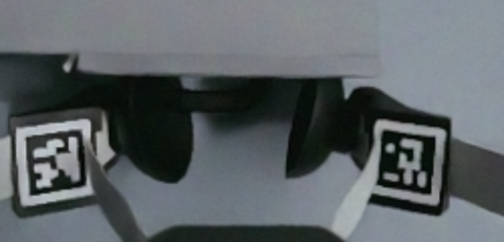

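Emit:
{"api": "execute_actions", "payload": {
  "actions": [
    {"r1":{"base":{"strafe_m":0.006},"pace":"slow"}}
  ],
  "cameras": ["r1_wrist_camera"]
}}

Emit:
{"api": "zoom_image", "payload": {
  "camera": "r1_wrist_camera",
  "region": [170, 210, 420, 330]
}}

Scene clock: 475.10 s.
r1.base_odometry: x=-0.686 y=+2.760 heading=-0.692 (m, m, rad; r1's odometry frame)
r1.turned_by_wheels: +0.000 (rad since the last result)
r1.turned_by_imu: +0.000 (rad since the last result)
r1.base_tilt: forward=+0.0 right=-0.3 (deg)
r1.lidar_m: 0.36 0.40 1.30 1.24 1.31 1.62 1.61 1.65 2.41 1.33 0.53 0.40
r1.base_status: done
r1.joint_positions: lift_m=+0.889 arm_m=+0.481 wrist_yaw_rad=+0.003 wrist_pitch_rad=+1.490 wrist_roll_rad=+0.101 gripper_m=-0.037
r1.joint_status: not commanded
r1.on_its_own: wrist_pitch_rad is at rest, and its effort (+28) is outside its rest range (-23 to +23)
r1.motor_effort: lift_m=+20(21) arm_m=-12(13) wrist_yaw_rad=-12(12) wrist_pitch_rad=+28(29) wrist_roll_rad=-4(3) gripper_m=-29(27) wheel_0=-3(5) wheel_1=-1(2) wheel_2=+4(5) (%)
r1.hand_pose: x=+0.6756 y=-0.0873 z=+0.7796 quat_wxyz=(+0.734, +0.036, +0.677, -0.033) (m; r1's base frame)
r1.wrist_depth_mm: 236 193 195 197 244 249 250 / 235 193 195 196 245 248 250 / 235 192 194 196 245 247 250 / 234 193 195 196 243 247 248 / 235 236 196 198 244 246 249 / 235 167 207 239 181 245 248 / 235 237 238 - 243 246 248
r2.base_odometry: x=+0.538 y=-1.576 heading=-2.467 (m, m, rad; r2's odometry frame)
r2.turned_by_wheels: +0.000 (rad since the last result)
r2.turned_by_imu: +0.000 (rad since the last result)
r2.base_tilt: forward=+0.1 right=-0.1 (deg)
r2.lidar_m: 0.40 0.42 0.90 2.34 2.41 1.13 1.07 1.12 2.48 2.38 0.59 0.43
r2.base_status: not commanded
r2.joint_positions: lift_m=+1.120 arm_m=+0.002 wrist_yaw_rad=+0.000 wrist_pitch_rad=+1.600 wrist_roll_rad=+0.012 gripper_m=+0.130
r2.joint_status: not commanded
r2.motor_effort: lift_m=+23(23) arm_m=+0(0) wrist_yaw_rad=-1(1) wrist_pitch_rad=+0(1) wrist_roll_rad=-1(1) gripper_m=-2(0) wheel_0=+3(3) wheel_1=+1(1) wheel_2=-2(2) (%)
r2.hand_pose: x=+0.1642 y=-0.0874 z=+1.0096 quat_wxyz=(+0.697, +0.004, +0.717, -0.004) (m; r2's base frame)
r2.wrist_depth_mm: 878 904 904 931 946 976 1008 / 1205 1229 1229 1255 1255 1281 1255 / 1229 1229 1229 1255 1255 1255 1255 / 1229 1229 1229 1255 1255 1229 1281 / 1229 1255 1025 1042 1255 1255 1255 / 1255 1229 1025 1042 1281 1255 1281 / 1229 1255 1229 120 1281 1281 1281
pictures: r1_wrist_camera
camera_calibration (this result's frames):
r1_wrist_camera: T_world_to_cam=[[-0.0967848, -0.99498, 0.0254402, -0.0493191], [-0.994624, 0.0957418, -0.0394427, 0.756942], [0.036809, -0.0291209, -0.998898, 0.979713], [0, 0, 0, 1]] pos_world=[0.712038, -0.0930125, 1.00974]
Images, in order (width x height): r1_wrist_camera 616x392.

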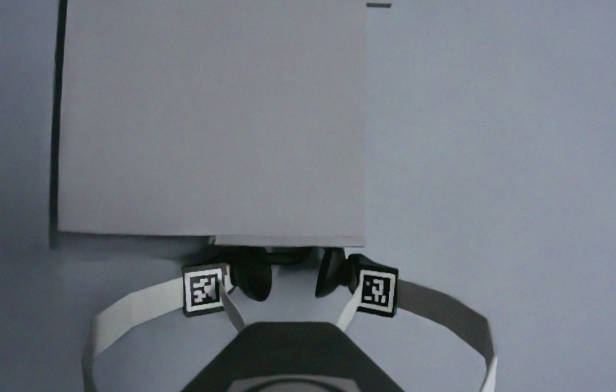

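Region (170, 210, 420, 330) of r1_wrist_camera's 616x392 image, scaled by 2.016; it fills the top 242 rows of this view, and the rest is white.

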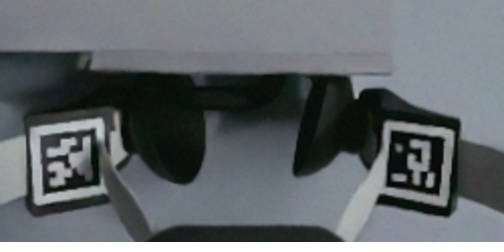

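Emit:
{"api": "execute_actions", "payload": {
  "actions": [
    {"r1":{"joints":{"arm_m":0.477,"lift_m":0.891},"pace":"slow"}}
  ],
  "cameras": ["r1_wrist_camera"]
}}

Emit:
{"api": "zoom_image", "payload": {
  "camera": "r1_wrist_camera",
  "region": [170, 210, 420, 330]
}}

Scene clock: 475.77 s.
r1.base_odometry: x=-0.686 y=+2.760 heading=-0.692 (m, m, rad; r1's odometry frame)
r1.turned_by_wheels: +0.000 (rad since the last result)
r1.turned_by_imu: +0.000 (rad since the last result)
r1.base_tilt: forward=+0.0 right=-0.4 (deg)
r1.lidar_m: 0.37 0.43 1.29 1.23 1.33 1.65 1.60 1.72 2.37 1.34 0.53 0.41
r1.base_status: not commanded
r1.joint_positions: lift_m=+0.890 arm_m=+0.479 wrist_yaw_rad=+0.003 wrist_pitch_rad=+1.492 wrist_roll_rad=+0.101 gripper_m=-0.037
r1.joint_status: all done
r1.motor_effort: lift_m=+27(27) arm_m=-12(11) wrist_yaw_rad=-10(11) wrist_pitch_rad=+23(28) wrist_roll_rad=-2(2) gripper_m=-27(28) wheel_0=-3(3) wheel_1=-1(1) wheel_2=+4(4) (%)
r1.hand_pose: x=+0.6730 y=-0.0874 z=+0.7810 quat_wxyz=(+0.734, +0.036, +0.678, -0.033) (m; r1's base frame)
r1.wrist_depth_mm: 236 194 195 198 246 247 249 / 236 193 194 197 246 248 250 / 235 193 195 196 245 249 250 / 236 193 195 196 245 247 249 / 236 237 201 198 245 246 249 / 236 166 193 241 183 248 248 / 237 238 238 - 244 246 249
r2.base_odometry: x=+0.538 y=-1.576 heading=-2.467 (m, m, rad; r2's odometry frame)
r2.turned_by_wheels: +0.000 (rad since the last result)
r2.turned_by_imu: +0.000 (rad since the last result)
r2.base_tilt: forward=+0.1 right=-0.2 (deg)
r2.lidar_m: 0.39 0.41 0.90 2.31 2.42 1.14 1.05 1.16 2.48 2.38 0.59 0.39
r2.base_status: not commanded
r2.joint_positions: lift_m=+1.120 arm_m=+0.002 wrist_yaw_rad=+0.000 wrist_pitch_rad=+1.600 wrist_roll_rad=+0.012 gripper_m=+0.130
r2.joint_status: not commanded
r2.motor_effort: lift_m=+23(23) arm_m=+0(0) wrist_yaw_rad=-1(1) wrist_pitch_rad=+0(0) wrist_roll_rad=-1(1) gripper_m=+0(0) wheel_0=+3(3) wheel_1=+0(1) wheel_2=-2(2) (%)
r2.hand_pose: x=+0.1642 y=-0.0874 z=+1.0096 quat_wxyz=(+0.697, +0.004, +0.717, -0.004) (m; r2's base frame)
r2.wrist_depth_mm: 878 891 917 931 960 976 1008 / 1229 1229 1229 1255 1229 1255 1255 / 1229 1229 1255 1229 1281 1255 1255 / 1255 1229 1229 1255 1255 1281 1255 / 1205 1229 1025 1025 1255 1281 1255 / 1229 1229 1008 1008 1255 1255 1281 / 1229 1229 1229 120 1281 1255 1281
pictures: r1_wrist_camera
camera_calibration (this result's frames):
r1_wrist_camera: T_world_to_cam=[[-0.0971638, -0.994939, 0.0256172, -0.0494953], [-0.994652, 0.0961659, -0.0376706, 0.753109], [0.0350164, -0.0291404, -0.998962, 0.982479], [0, 0, 0, 1]] pos_world=[0.709869, -0.0930383, 1.0111]
Images, in order (width x height): r1_wrist_camera 616x392.

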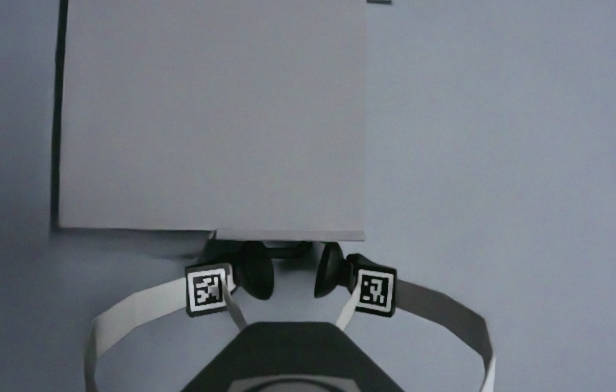

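Region (170, 210, 420, 330) of r1_wrist_camera's 616x392 image, scaled by 2.016; it fills the top 242 rows of this view, and the rest is white.

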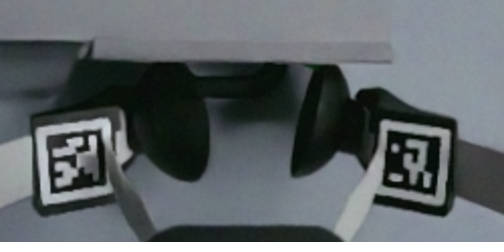

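Emit:
{"api": "execute_actions", "payload": {
  "actions": [
    {"r1":{"joints":{"arm_m":0.45}},"r2":{"base":{"rotate_rad":3.14}}}
  ],
  "cameras": ["r2_head_camera","r2_head_left_camera"]
}}

Scene clock: 480.53 s.
r1.base_odometry: x=-0.687 y=+2.760 heading=-0.692 (m, m, rad; r1's odometry frame)
r1.turned_by_wheels: +0.000 (rad since the last result)
r1.turned_by_imu: +0.000 (rad since the last result)
r1.base_tilt: forward=+0.0 right=-0.3 (deg)
r1.lidar_m: 0.34 0.41 1.29 1.23 1.35 1.67 1.58 1.66 2.35 1.33 0.54 0.38
r1.base_status: not commanded
r1.joint_positions: lift_m=+0.891 arm_m=+0.452 wrist_yaw_rad=+0.000 wrist_pitch_rad=+1.500 wrist_roll_rad=+0.100 gripper_m=-0.037
r1.joint_status: all done
r1.motor_effort: lift_m=+22(27) arm_m=-9(13) wrist_yaw_rad=-1(12) wrist_pitch_rad=+1(26) wrist_roll_rad=-2(2) gripper_m=-19(29) wheel_0=-1(2) wheel_1=-1(1) wheel_2=+0(4) (%)
r1.hand_pose: x=+0.6429 y=-0.0874 z=+0.7813 quat_wxyz=(+0.731, +0.037, +0.681, -0.034) (m; r1's base frame)
r1.wrist_depth_mm: 236 194 196 198 247 250 250 / 236 195 196 198 247 248 250 / 214 195 196 198 247 250 250 / 238 239 242 243 247 248 251 / 237 240 242 243 246 250 253 / 237 237 181 200 174 249 252 / 237 241 241 - 249 250 250
r2.base_odometry: x=+0.538 y=-1.576 heading=+0.671 (m, m, rad; r2's odometry frame)
r2.turned_by_wheels: +3.139 (rad since the last result)
r2.turned_by_imu: +3.168 (rad since the last result)
r2.base_tilt: forward=+0.1 right=-0.2 (deg)
r2.lidar_m: 1.06 1.10 2.48 2.36 0.61 0.40 0.39 0.40 0.88 2.21 2.45 1.14
r2.base_status: done
r2.joint_positions: lift_m=+1.120 arm_m=+0.002 wrist_yaw_rad=+0.000 wrist_pitch_rad=+1.600 wrist_roll_rad=+0.012 gripper_m=+0.130
r2.joint_status: not commanded
r2.motor_effort: lift_m=+22(23) arm_m=-1(0) wrist_yaw_rad=+0(1) wrist_pitch_rad=+0(1) wrist_roll_rad=-3(3) gripper_m=+0(1) wheel_0=-6(7) wheel_1=-4(6) wheel_2=-5(8) (%)
r2.hand_pose: x=+0.1642 y=-0.0874 z=+1.0097 quat_wxyz=(+0.697, +0.004, +0.717, -0.004) (m; r2's base frame)
r2.wrist_depth_mm: 1205 1255 1229 1229 1255 1255 1229 / 1205 1205 1255 1229 1255 1255 1255 / 1229 1229 1229 1255 1229 1229 1281 / 1229 1229 1255 1255 1255 1255 1255 / 1205 1229 1025 1042 1229 1255 1255 / 1255 1229 1025 1025 1255 1255 1281 / 1229 1255 1255 119 1229 1281 1281
pictures: r2_head_camera, r2_head_left_camera
Images, in order (width x height): r2_head_camera 420x560, r2_head_left_camera 420x672.

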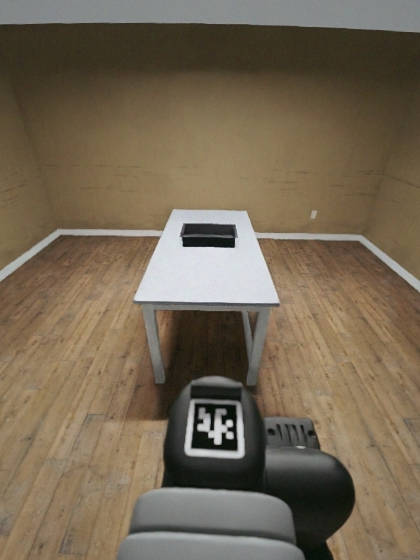

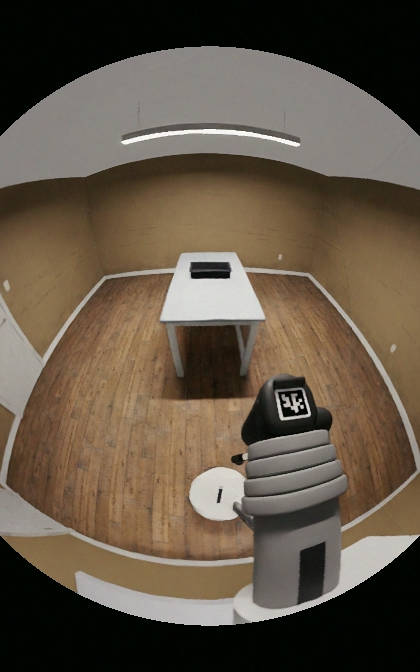

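Emit:
{"api": "zoom_image", "payload": {
  "camera": "r2_head_camera",
  "region": [165, 205, 255, 260]
}}

Region (165, 205, 255, 260) of r2_head_camera's 420x560 image, scaled by 5.600, with more detail than that image has.

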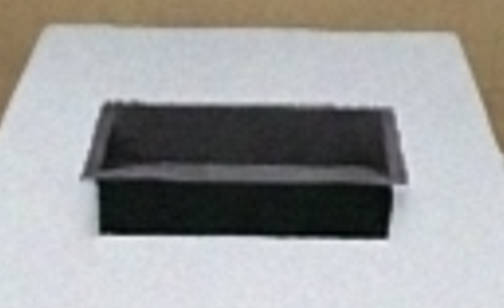

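Emit:
{"api": "execute_actions", "payload": {
  "actions": [
    {"r1":{"joints":{"arm_m":0.2,"lift_m":0.91,"gripper_m":0.07}},"r2":{"base":{"strafe_m":-0.75},"joints":{"lift_m":1.0}}}
  ],
  "cameras": []
}}

Scene clock: 485.23 s.
r1.base_odometry: x=-0.687 y=+2.760 heading=-0.692 (m, m, rad; r1's odometry frame)
r1.turned_by_wheels: +0.000 (rad since the last result)
r1.turned_by_imu: +0.001 (rad since the last result)
r1.base_tilt: forward=+0.0 right=-0.4 (deg)
r1.lidar_m: 0.38 0.40 1.30 1.26 1.33 1.64 1.59 1.70 2.38 1.33 0.54 0.41
r1.base_status: not commanded
r1.joint_positions: lift_m=+0.910 arm_m=+0.202 wrist_yaw_rad=+0.000 wrist_pitch_rad=+1.500 wrist_roll_rad=+0.100 gripper_m=+0.070
r1.joint_status: all done
r1.motor_effort: lift_m=+23(26) arm_m=-9(10) wrist_yaw_rad=-1(2) wrist_pitch_rad=-2(3) wrist_roll_rad=+2(1) gripper_m=-2(19) wheel_0=-1(0) wheel_1=-1(1) wheel_2=+0(0) (%)
r1.hand_pose: x=+0.3928 y=-0.0874 z=+0.8002 quat_wxyz=(+0.731, +0.037, +0.681, -0.034) (m; r1's base frame)
r1.wrist_depth_mm: 256 257 263 264 266 271 270 / 256 259 262 264 265 270 273 / 257 260 262 263 266 270 272 / 254 259 260 263 266 270 271 / 255 258 263 265 266 1042 1025 / 991 991 798 820 1042 1060 1042 / 976 991 798 - 1025 1042 1042
r2.base_odometry: x=+1.005 y=-2.163 heading=+0.672 (m, m, rad; r2's odometry frame)
r2.turned_by_wheels: +0.000 (rad since the last result)
r2.turned_by_imu: +0.001 (rad since the last result)
r2.base_tilt: forward=+0.1 right=-0.2 (deg)
r2.lidar_m: 1.68 1.15 1.50 2.66 0.58 0.56 0.60 0.62 0.82 1.58 1.66 2.21
r2.base_status: done
r2.joint_positions: lift_m=+1.000 arm_m=+0.002 wrist_yaw_rad=+0.000 wrist_pitch_rad=+1.600 wrist_roll_rad=+0.012 gripper_m=+0.130
r2.joint_status: all done
r2.motor_effort: lift_m=+18(20) arm_m=-1(0) wrist_yaw_rad=+0(0) wrist_pitch_rad=-1(0) wrist_roll_rad=-4(4) gripper_m=+0(0) wheel_0=+2(12) wheel_1=-1(11) wheel_2=+0(3) (%)
r2.hand_pose: x=+0.1642 y=-0.0874 z=+0.8900 quat_wxyz=(+0.697, +0.004, +0.717, -0.004) (m; r2's base frame)
r2.wrist_depth_mm: 1118 1118 1118 1118 1118 1118 1138 / 1098 1118 1098 1118 1138 1138 1118 / 1098 1098 1138 1118 1138 1138 1138 / 1118 1138 1098 1138 1160 1138 1138 / 1098 1118 904 917 1138 1138 1138 / 1098 1118 917 917 1138 1118 1160 / 1118 1118 1138 119 1138 1138 1138
pictures: none
No camera images: the call's "cameras" was empty. Leave "cameras" out to get every camera's image.

Emit:
{"api": "execute_actions", "payload": {
  "actions": [
    {"r1":{"joints":{"wrist_pitch_rad":0.5,"wrist_roll_rad":0.2,"arm_m":0.21}},"r2":{"base":{"translate_m":1.0}}}
  ],
  "cameras": []
}}

Emit:
{"api": "execute_actions", "payload": {
  "actions": [
    {"r1":{"joints":{"lift_m":0.763,"arm_m":0.23}},"r2":{"base":{"translate_m":0.6}}}
  ],
  "cameras": ["r1_wrist_camera","r2_head_left_camera"]
}}

Scene clock: 490.27 s.
r1.base_odometry: x=-0.687 y=+2.760 heading=-0.692 (m, m, rad; r1's odometry frame)
r1.turned_by_wheels: +0.000 (rad since the last result)
r1.turned_by_imu: +0.001 (rad since the last result)
r1.base_tilt: forward=+0.0 right=-0.3 (deg)
r1.lidar_m: 0.36 0.38 1.31 1.25 1.31 1.66 1.59 1.69 2.42 1.31 0.53 0.39
r1.base_status: not commanded
r1.joint_positions: lift_m=+0.910 arm_m=+0.208 wrist_yaw_rad=+0.000 wrist_pitch_rad=+0.502 wrist_roll_rad=+0.200 gripper_m=+0.070
r1.joint_status: all done
r1.motor_effort: lift_m=+23(23) arm_m=+8(9) wrist_yaw_rad=-2(1) wrist_pitch_rad=-8(11) wrist_roll_rad=-1(3) gripper_m=-1(1) wheel_0=-1(1) wheel_1=-1(1) wheel_2=+0(0) (%)
r1.hand_pose: x=+0.6322 y=-0.0874 z=+0.9490 quat_wxyz=(+0.964, +0.097, +0.247, -0.025) (m; r1's base frame)
r1.wrist_depth_mm: - - - - - - - / - - - - - - - / 1863 - - - 741 691 661 / 1863 - 627 539 585 549 525 / 1708 597 436 442 459 459 445 / 1537 452 355 359 203 392 377 / 1336 387 382 - 359 338 332
r2.base_odometry: x=+1.787 y=-1.541 heading=+0.672 (m, m, rad; r2's odometry frame)
r2.turned_by_wheels: +0.000 (rad since the last result)
r2.turned_by_imu: +0.003 (rad since the last result)
r2.base_tilt: forward=+0.1 right=-0.2 (deg)
r2.lidar_m: 2.69 0.59 0.42 0.41 2.33 1.44 1.54 1.61 1.64 1.57 1.62 2.17
r2.base_status: done
r2.joint_positions: lift_m=+1.000 arm_m=+0.002 wrist_yaw_rad=+0.000 wrist_pitch_rad=+1.600 wrist_roll_rad=+0.012 gripper_m=+0.130
r2.joint_status: not commanded
r2.motor_effort: lift_m=+18(18) arm_m=+0(1) wrist_yaw_rad=+0(0) wrist_pitch_rad=-1(0) wrist_roll_rad=-2(2) gripper_m=-1(1) wheel_0=+3(6) wheel_1=+3(7) wheel_2=-2(10) (%)
r2.hand_pose: x=+0.1642 y=-0.0874 z=+0.8900 quat_wxyz=(+0.697, +0.004, +0.717, -0.004) (m; r2's base frame)
r2.wrist_depth_mm: 1098 1098 1118 1118 1118 1138 1118 / 1098 1118 1118 1118 1098 1138 1138 / 1118 1118 1098 1098 1138 1138 1138 / 1118 1098 1118 1138 1138 1118 1138 / 1118 1118 904 917 1138 1118 1138 / 1118 1118 917 917 1138 1138 1138 / 1118 1118 1118 120 1138 1160 1138
pictures: none
No camera images: the call's "cameras" was empty. Leave "cameras" out to get every camera's image.

Scene clock: 493.73 s.
r1.base_odometry: x=-0.687 y=+2.760 heading=-0.692 (m, m, rad; r1's odometry frame)
r1.turned_by_wheels: +0.000 (rad since the last result)
r1.turned_by_imu: +0.000 (rad since the last result)
r1.base_tilt: forward=+0.0 right=-0.3 (deg)
r1.lidar_m: 0.36 0.42 1.27 1.23 1.33 1.65 1.61 1.70 2.39 1.33 0.53 0.41
r1.base_status: not commanded
r1.joint_positions: lift_m=+0.763 arm_m=+0.228 wrist_yaw_rad=+0.000 wrist_pitch_rad=+0.502 wrist_roll_rad=+0.200 gripper_m=+0.070
r1.joint_status: all done
r1.motor_effort: lift_m=+17(21) arm_m=+9(6) wrist_yaw_rad=-1(1) wrist_pitch_rad=-8(8) wrist_roll_rad=+1(0) gripper_m=-1(3) wheel_0=-1(0) wheel_1=-1(1) wheel_2=+0(0) (%)
r1.hand_pose: x=+0.6522 y=-0.0874 z=+0.8026 quat_wxyz=(+0.964, +0.097, +0.247, -0.025) (m; r1's base frame)
r1.wrist_depth_mm: - - - - - - - / - - - 615 574 535 512 / 1863 544 373 366 415 394 377 / 1708 364 283 268 332 314 300 / 329 304 271 272 263 259 252 / 270 253 235 237 202 221 215 / 229 220 222 - 204 191 191
r2.base_odometry: x=+2.257 y=-1.167 heading=+0.672 (m, m, rad; r2's odometry frame)
r2.turned_by_wheels: +0.000 (rad since the last result)
r2.turned_by_imu: +0.002 (rad since the last result)
r2.base_tilt: forward=+0.2 right=-0.2 (deg)
r2.lidar_m: 2.09 0.62 0.45 0.40 0.44 0.60 2.17 2.28 1.65 1.56 1.60 2.17
r2.base_status: done
r2.joint_positions: lift_m=+1.000 arm_m=+0.002 wrist_yaw_rad=+0.000 wrist_pitch_rad=+1.600 wrist_roll_rad=+0.012 gripper_m=+0.130
r2.joint_status: not commanded
r2.motor_effort: lift_m=+18(18) arm_m=+0(0) wrist_yaw_rad=+0(1) wrist_pitch_rad=+0(1) wrist_roll_rad=-2(1) gripper_m=+0(1) wheel_0=+3(7) wheel_1=+3(8) wheel_2=-3(13) (%)
r2.hand_pose: x=+0.1642 y=-0.0874 z=+0.8900 quat_wxyz=(+0.697, +0.004, +0.717, -0.004) (m; r2's base frame)
r2.wrist_depth_mm: 1098 1098 1138 1098 1118 1118 1138 / 1098 1118 1118 1118 1118 1138 1118 / 1118 1118 1138 1118 1118 1138 1118 / 1098 1118 1118 1138 1118 1138 1160 / 1118 1118 904 904 1138 1118 1160 / 1098 976 904 904 1118 1138 1138 / 1118 1118 1118 120 1138 1138 1160
pictures: r1_wrist_camera, r2_head_left_camera
camera_calibration (this result's frames):
r1_wrist_camera: T_world_to_cam=[[-0.123538, -0.980075, -0.155535, 0.11176], [-0.507271, 0.19708, -0.838949, 1.0673], [0.852886, -0.0247436, -0.521511, 0.0885014], [0, 0, 0, 1]] pos_world=[0.479736, -0.0986211, 0.958948]
Images, in order (width x height): r1_wrist_camera 616x392, r2_head_left_camera 420x672.

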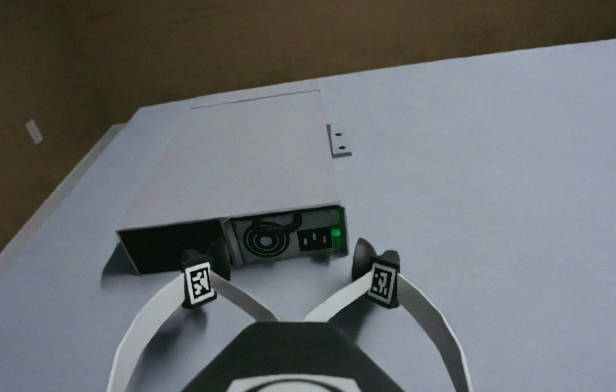

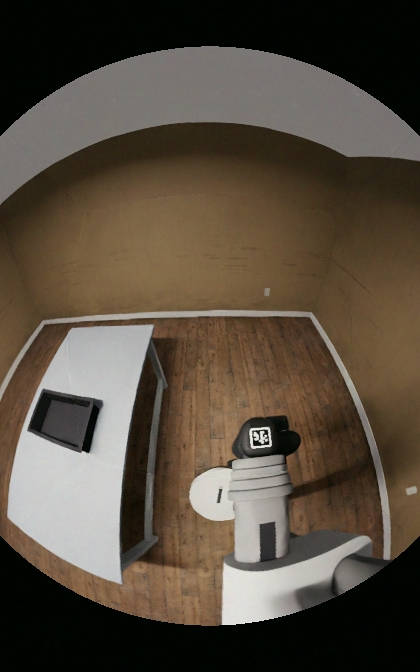

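Emit:
{"api": "execute_actions", "payload": {
  "actions": [
    {"r1":{"joints":{"arm_m":0.246,"gripper_m":0.062},"pace":"slow","contact_limits":{"arm_m":0.3}}}
  ],
  "cameras": ["r1_wrist_camera"]
}}

Emit:
{"api": "zoom_image", "payload": {
  "camera": "r1_wrist_camera",
  "region": [170, 190, 420, 330]
}}

Scene clock: 494.97 s.
r1.base_odometry: x=-0.687 y=+2.760 heading=-0.692 (m, m, rad; r1's odometry frame)
r1.turned_by_wheels: +0.000 (rad since the last result)
r1.turned_by_imu: +0.000 (rad since the last result)
r1.base_tilt: forward=+0.0 right=-0.3 (deg)
r1.lidar_m: 0.35 0.39 1.31 1.24 1.32 1.68 1.59 1.68 2.38 1.32 0.54 0.41
r1.base_status: not commanded
r1.joint_positions: lift_m=+0.763 arm_m=+0.244 wrist_yaw_rad=+0.000 wrist_pitch_rad=+0.502 wrist_roll_rad=+0.200 gripper_m=+0.062
r1.joint_status: all done
r1.motor_effort: lift_m=+17(17) arm_m=+9(9) wrist_yaw_rad=-2(3) wrist_pitch_rad=-8(7) wrist_roll_rad=+0(1) gripper_m=-3(2) wheel_0=-1(1) wheel_1=-1(1) wheel_2=+0(0) (%)
r1.contact_limits: arm_m 0.3
r1.hand_pose: x=+0.6682 y=-0.0874 z=+0.8026 quat_wxyz=(+0.964, +0.097, +0.247, -0.025) (m; r1's base frame)
r1.wrist_depth_mm: - - - - - - - / - - - 627 580 539 508 / 1863 544 370 366 418 394 377 / 1661 364 282 272 332 314 301 / 329 293 251 256 268 262 253 / 270 258 233 235 199 222 215 / 230 220 223 - 204 192 191
r2.base_odometry: x=+2.257 y=-1.167 heading=+0.672 (m, m, rad; r2's odometry frame)
r2.turned_by_wheels: +0.000 (rad since the last result)
r2.turned_by_imu: +0.000 (rad since the last result)
r2.base_tilt: forward=+0.1 right=-0.2 (deg)
r2.lidar_m: 2.09 0.62 0.43 0.40 0.43 0.59 2.16 2.28 1.65 1.55 1.59 2.19
r2.base_status: not commanded
r2.joint_positions: lift_m=+1.000 arm_m=+0.002 wrist_yaw_rad=+0.000 wrist_pitch_rad=+1.600 wrist_roll_rad=+0.012 gripper_m=+0.130
r2.joint_status: not commanded
r2.motor_effort: lift_m=+18(18) arm_m=+0(0) wrist_yaw_rad=-1(1) wrist_pitch_rad=-1(0) wrist_roll_rad=-1(2) gripper_m=+0(1) wheel_0=+3(3) wheel_1=+3(3) wheel_2=-3(3) (%)
r2.hand_pose: x=+0.1642 y=-0.0874 z=+0.8900 quat_wxyz=(+0.697, +0.004, +0.717, -0.004) (m; r2's base frame)
r2.wrist_depth_mm: 1098 1118 1138 1118 1138 1138 1118 / 1098 1118 1118 1118 1138 1118 1118 / 1118 1098 1118 1118 1118 1118 1138 / 1098 1118 1118 1118 1118 1138 1138 / 1118 1118 917 891 1138 1138 1160 / 1118 991 904 904 1118 1138 1138 / 1118 1118 1118 119 1138 1138 1160
pictures: r1_wrist_camera
camera_calibration (this result's frames):
r1_wrist_camera: T_world_to_cam=[[-0.123538, -0.980075, -0.155536, 0.113734], [-0.507271, 0.197081, -0.838949, 1.07541], [0.852886, -0.0247436, -0.521511, 0.0748736], [0, 0, 0, 1]] pos_world=[0.495714, -0.0986211, 0.958948]
Images, in order (width x height): r1_wrist_camera 616x392.

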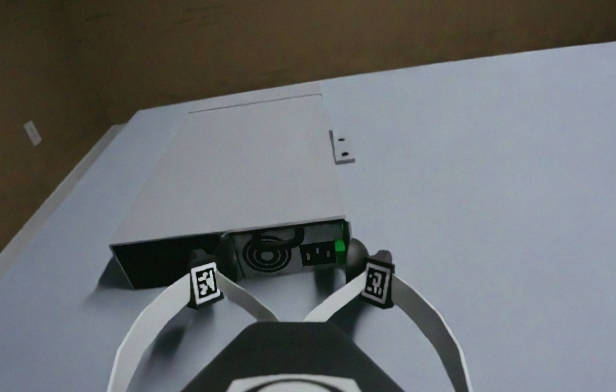

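Region (170, 190, 420, 330) of r1_wrist_camera's 616x392 image, scaled by 2.016; it fills the top 282 rows of this view, and the rest is white.

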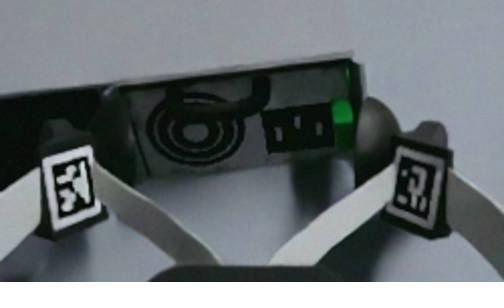

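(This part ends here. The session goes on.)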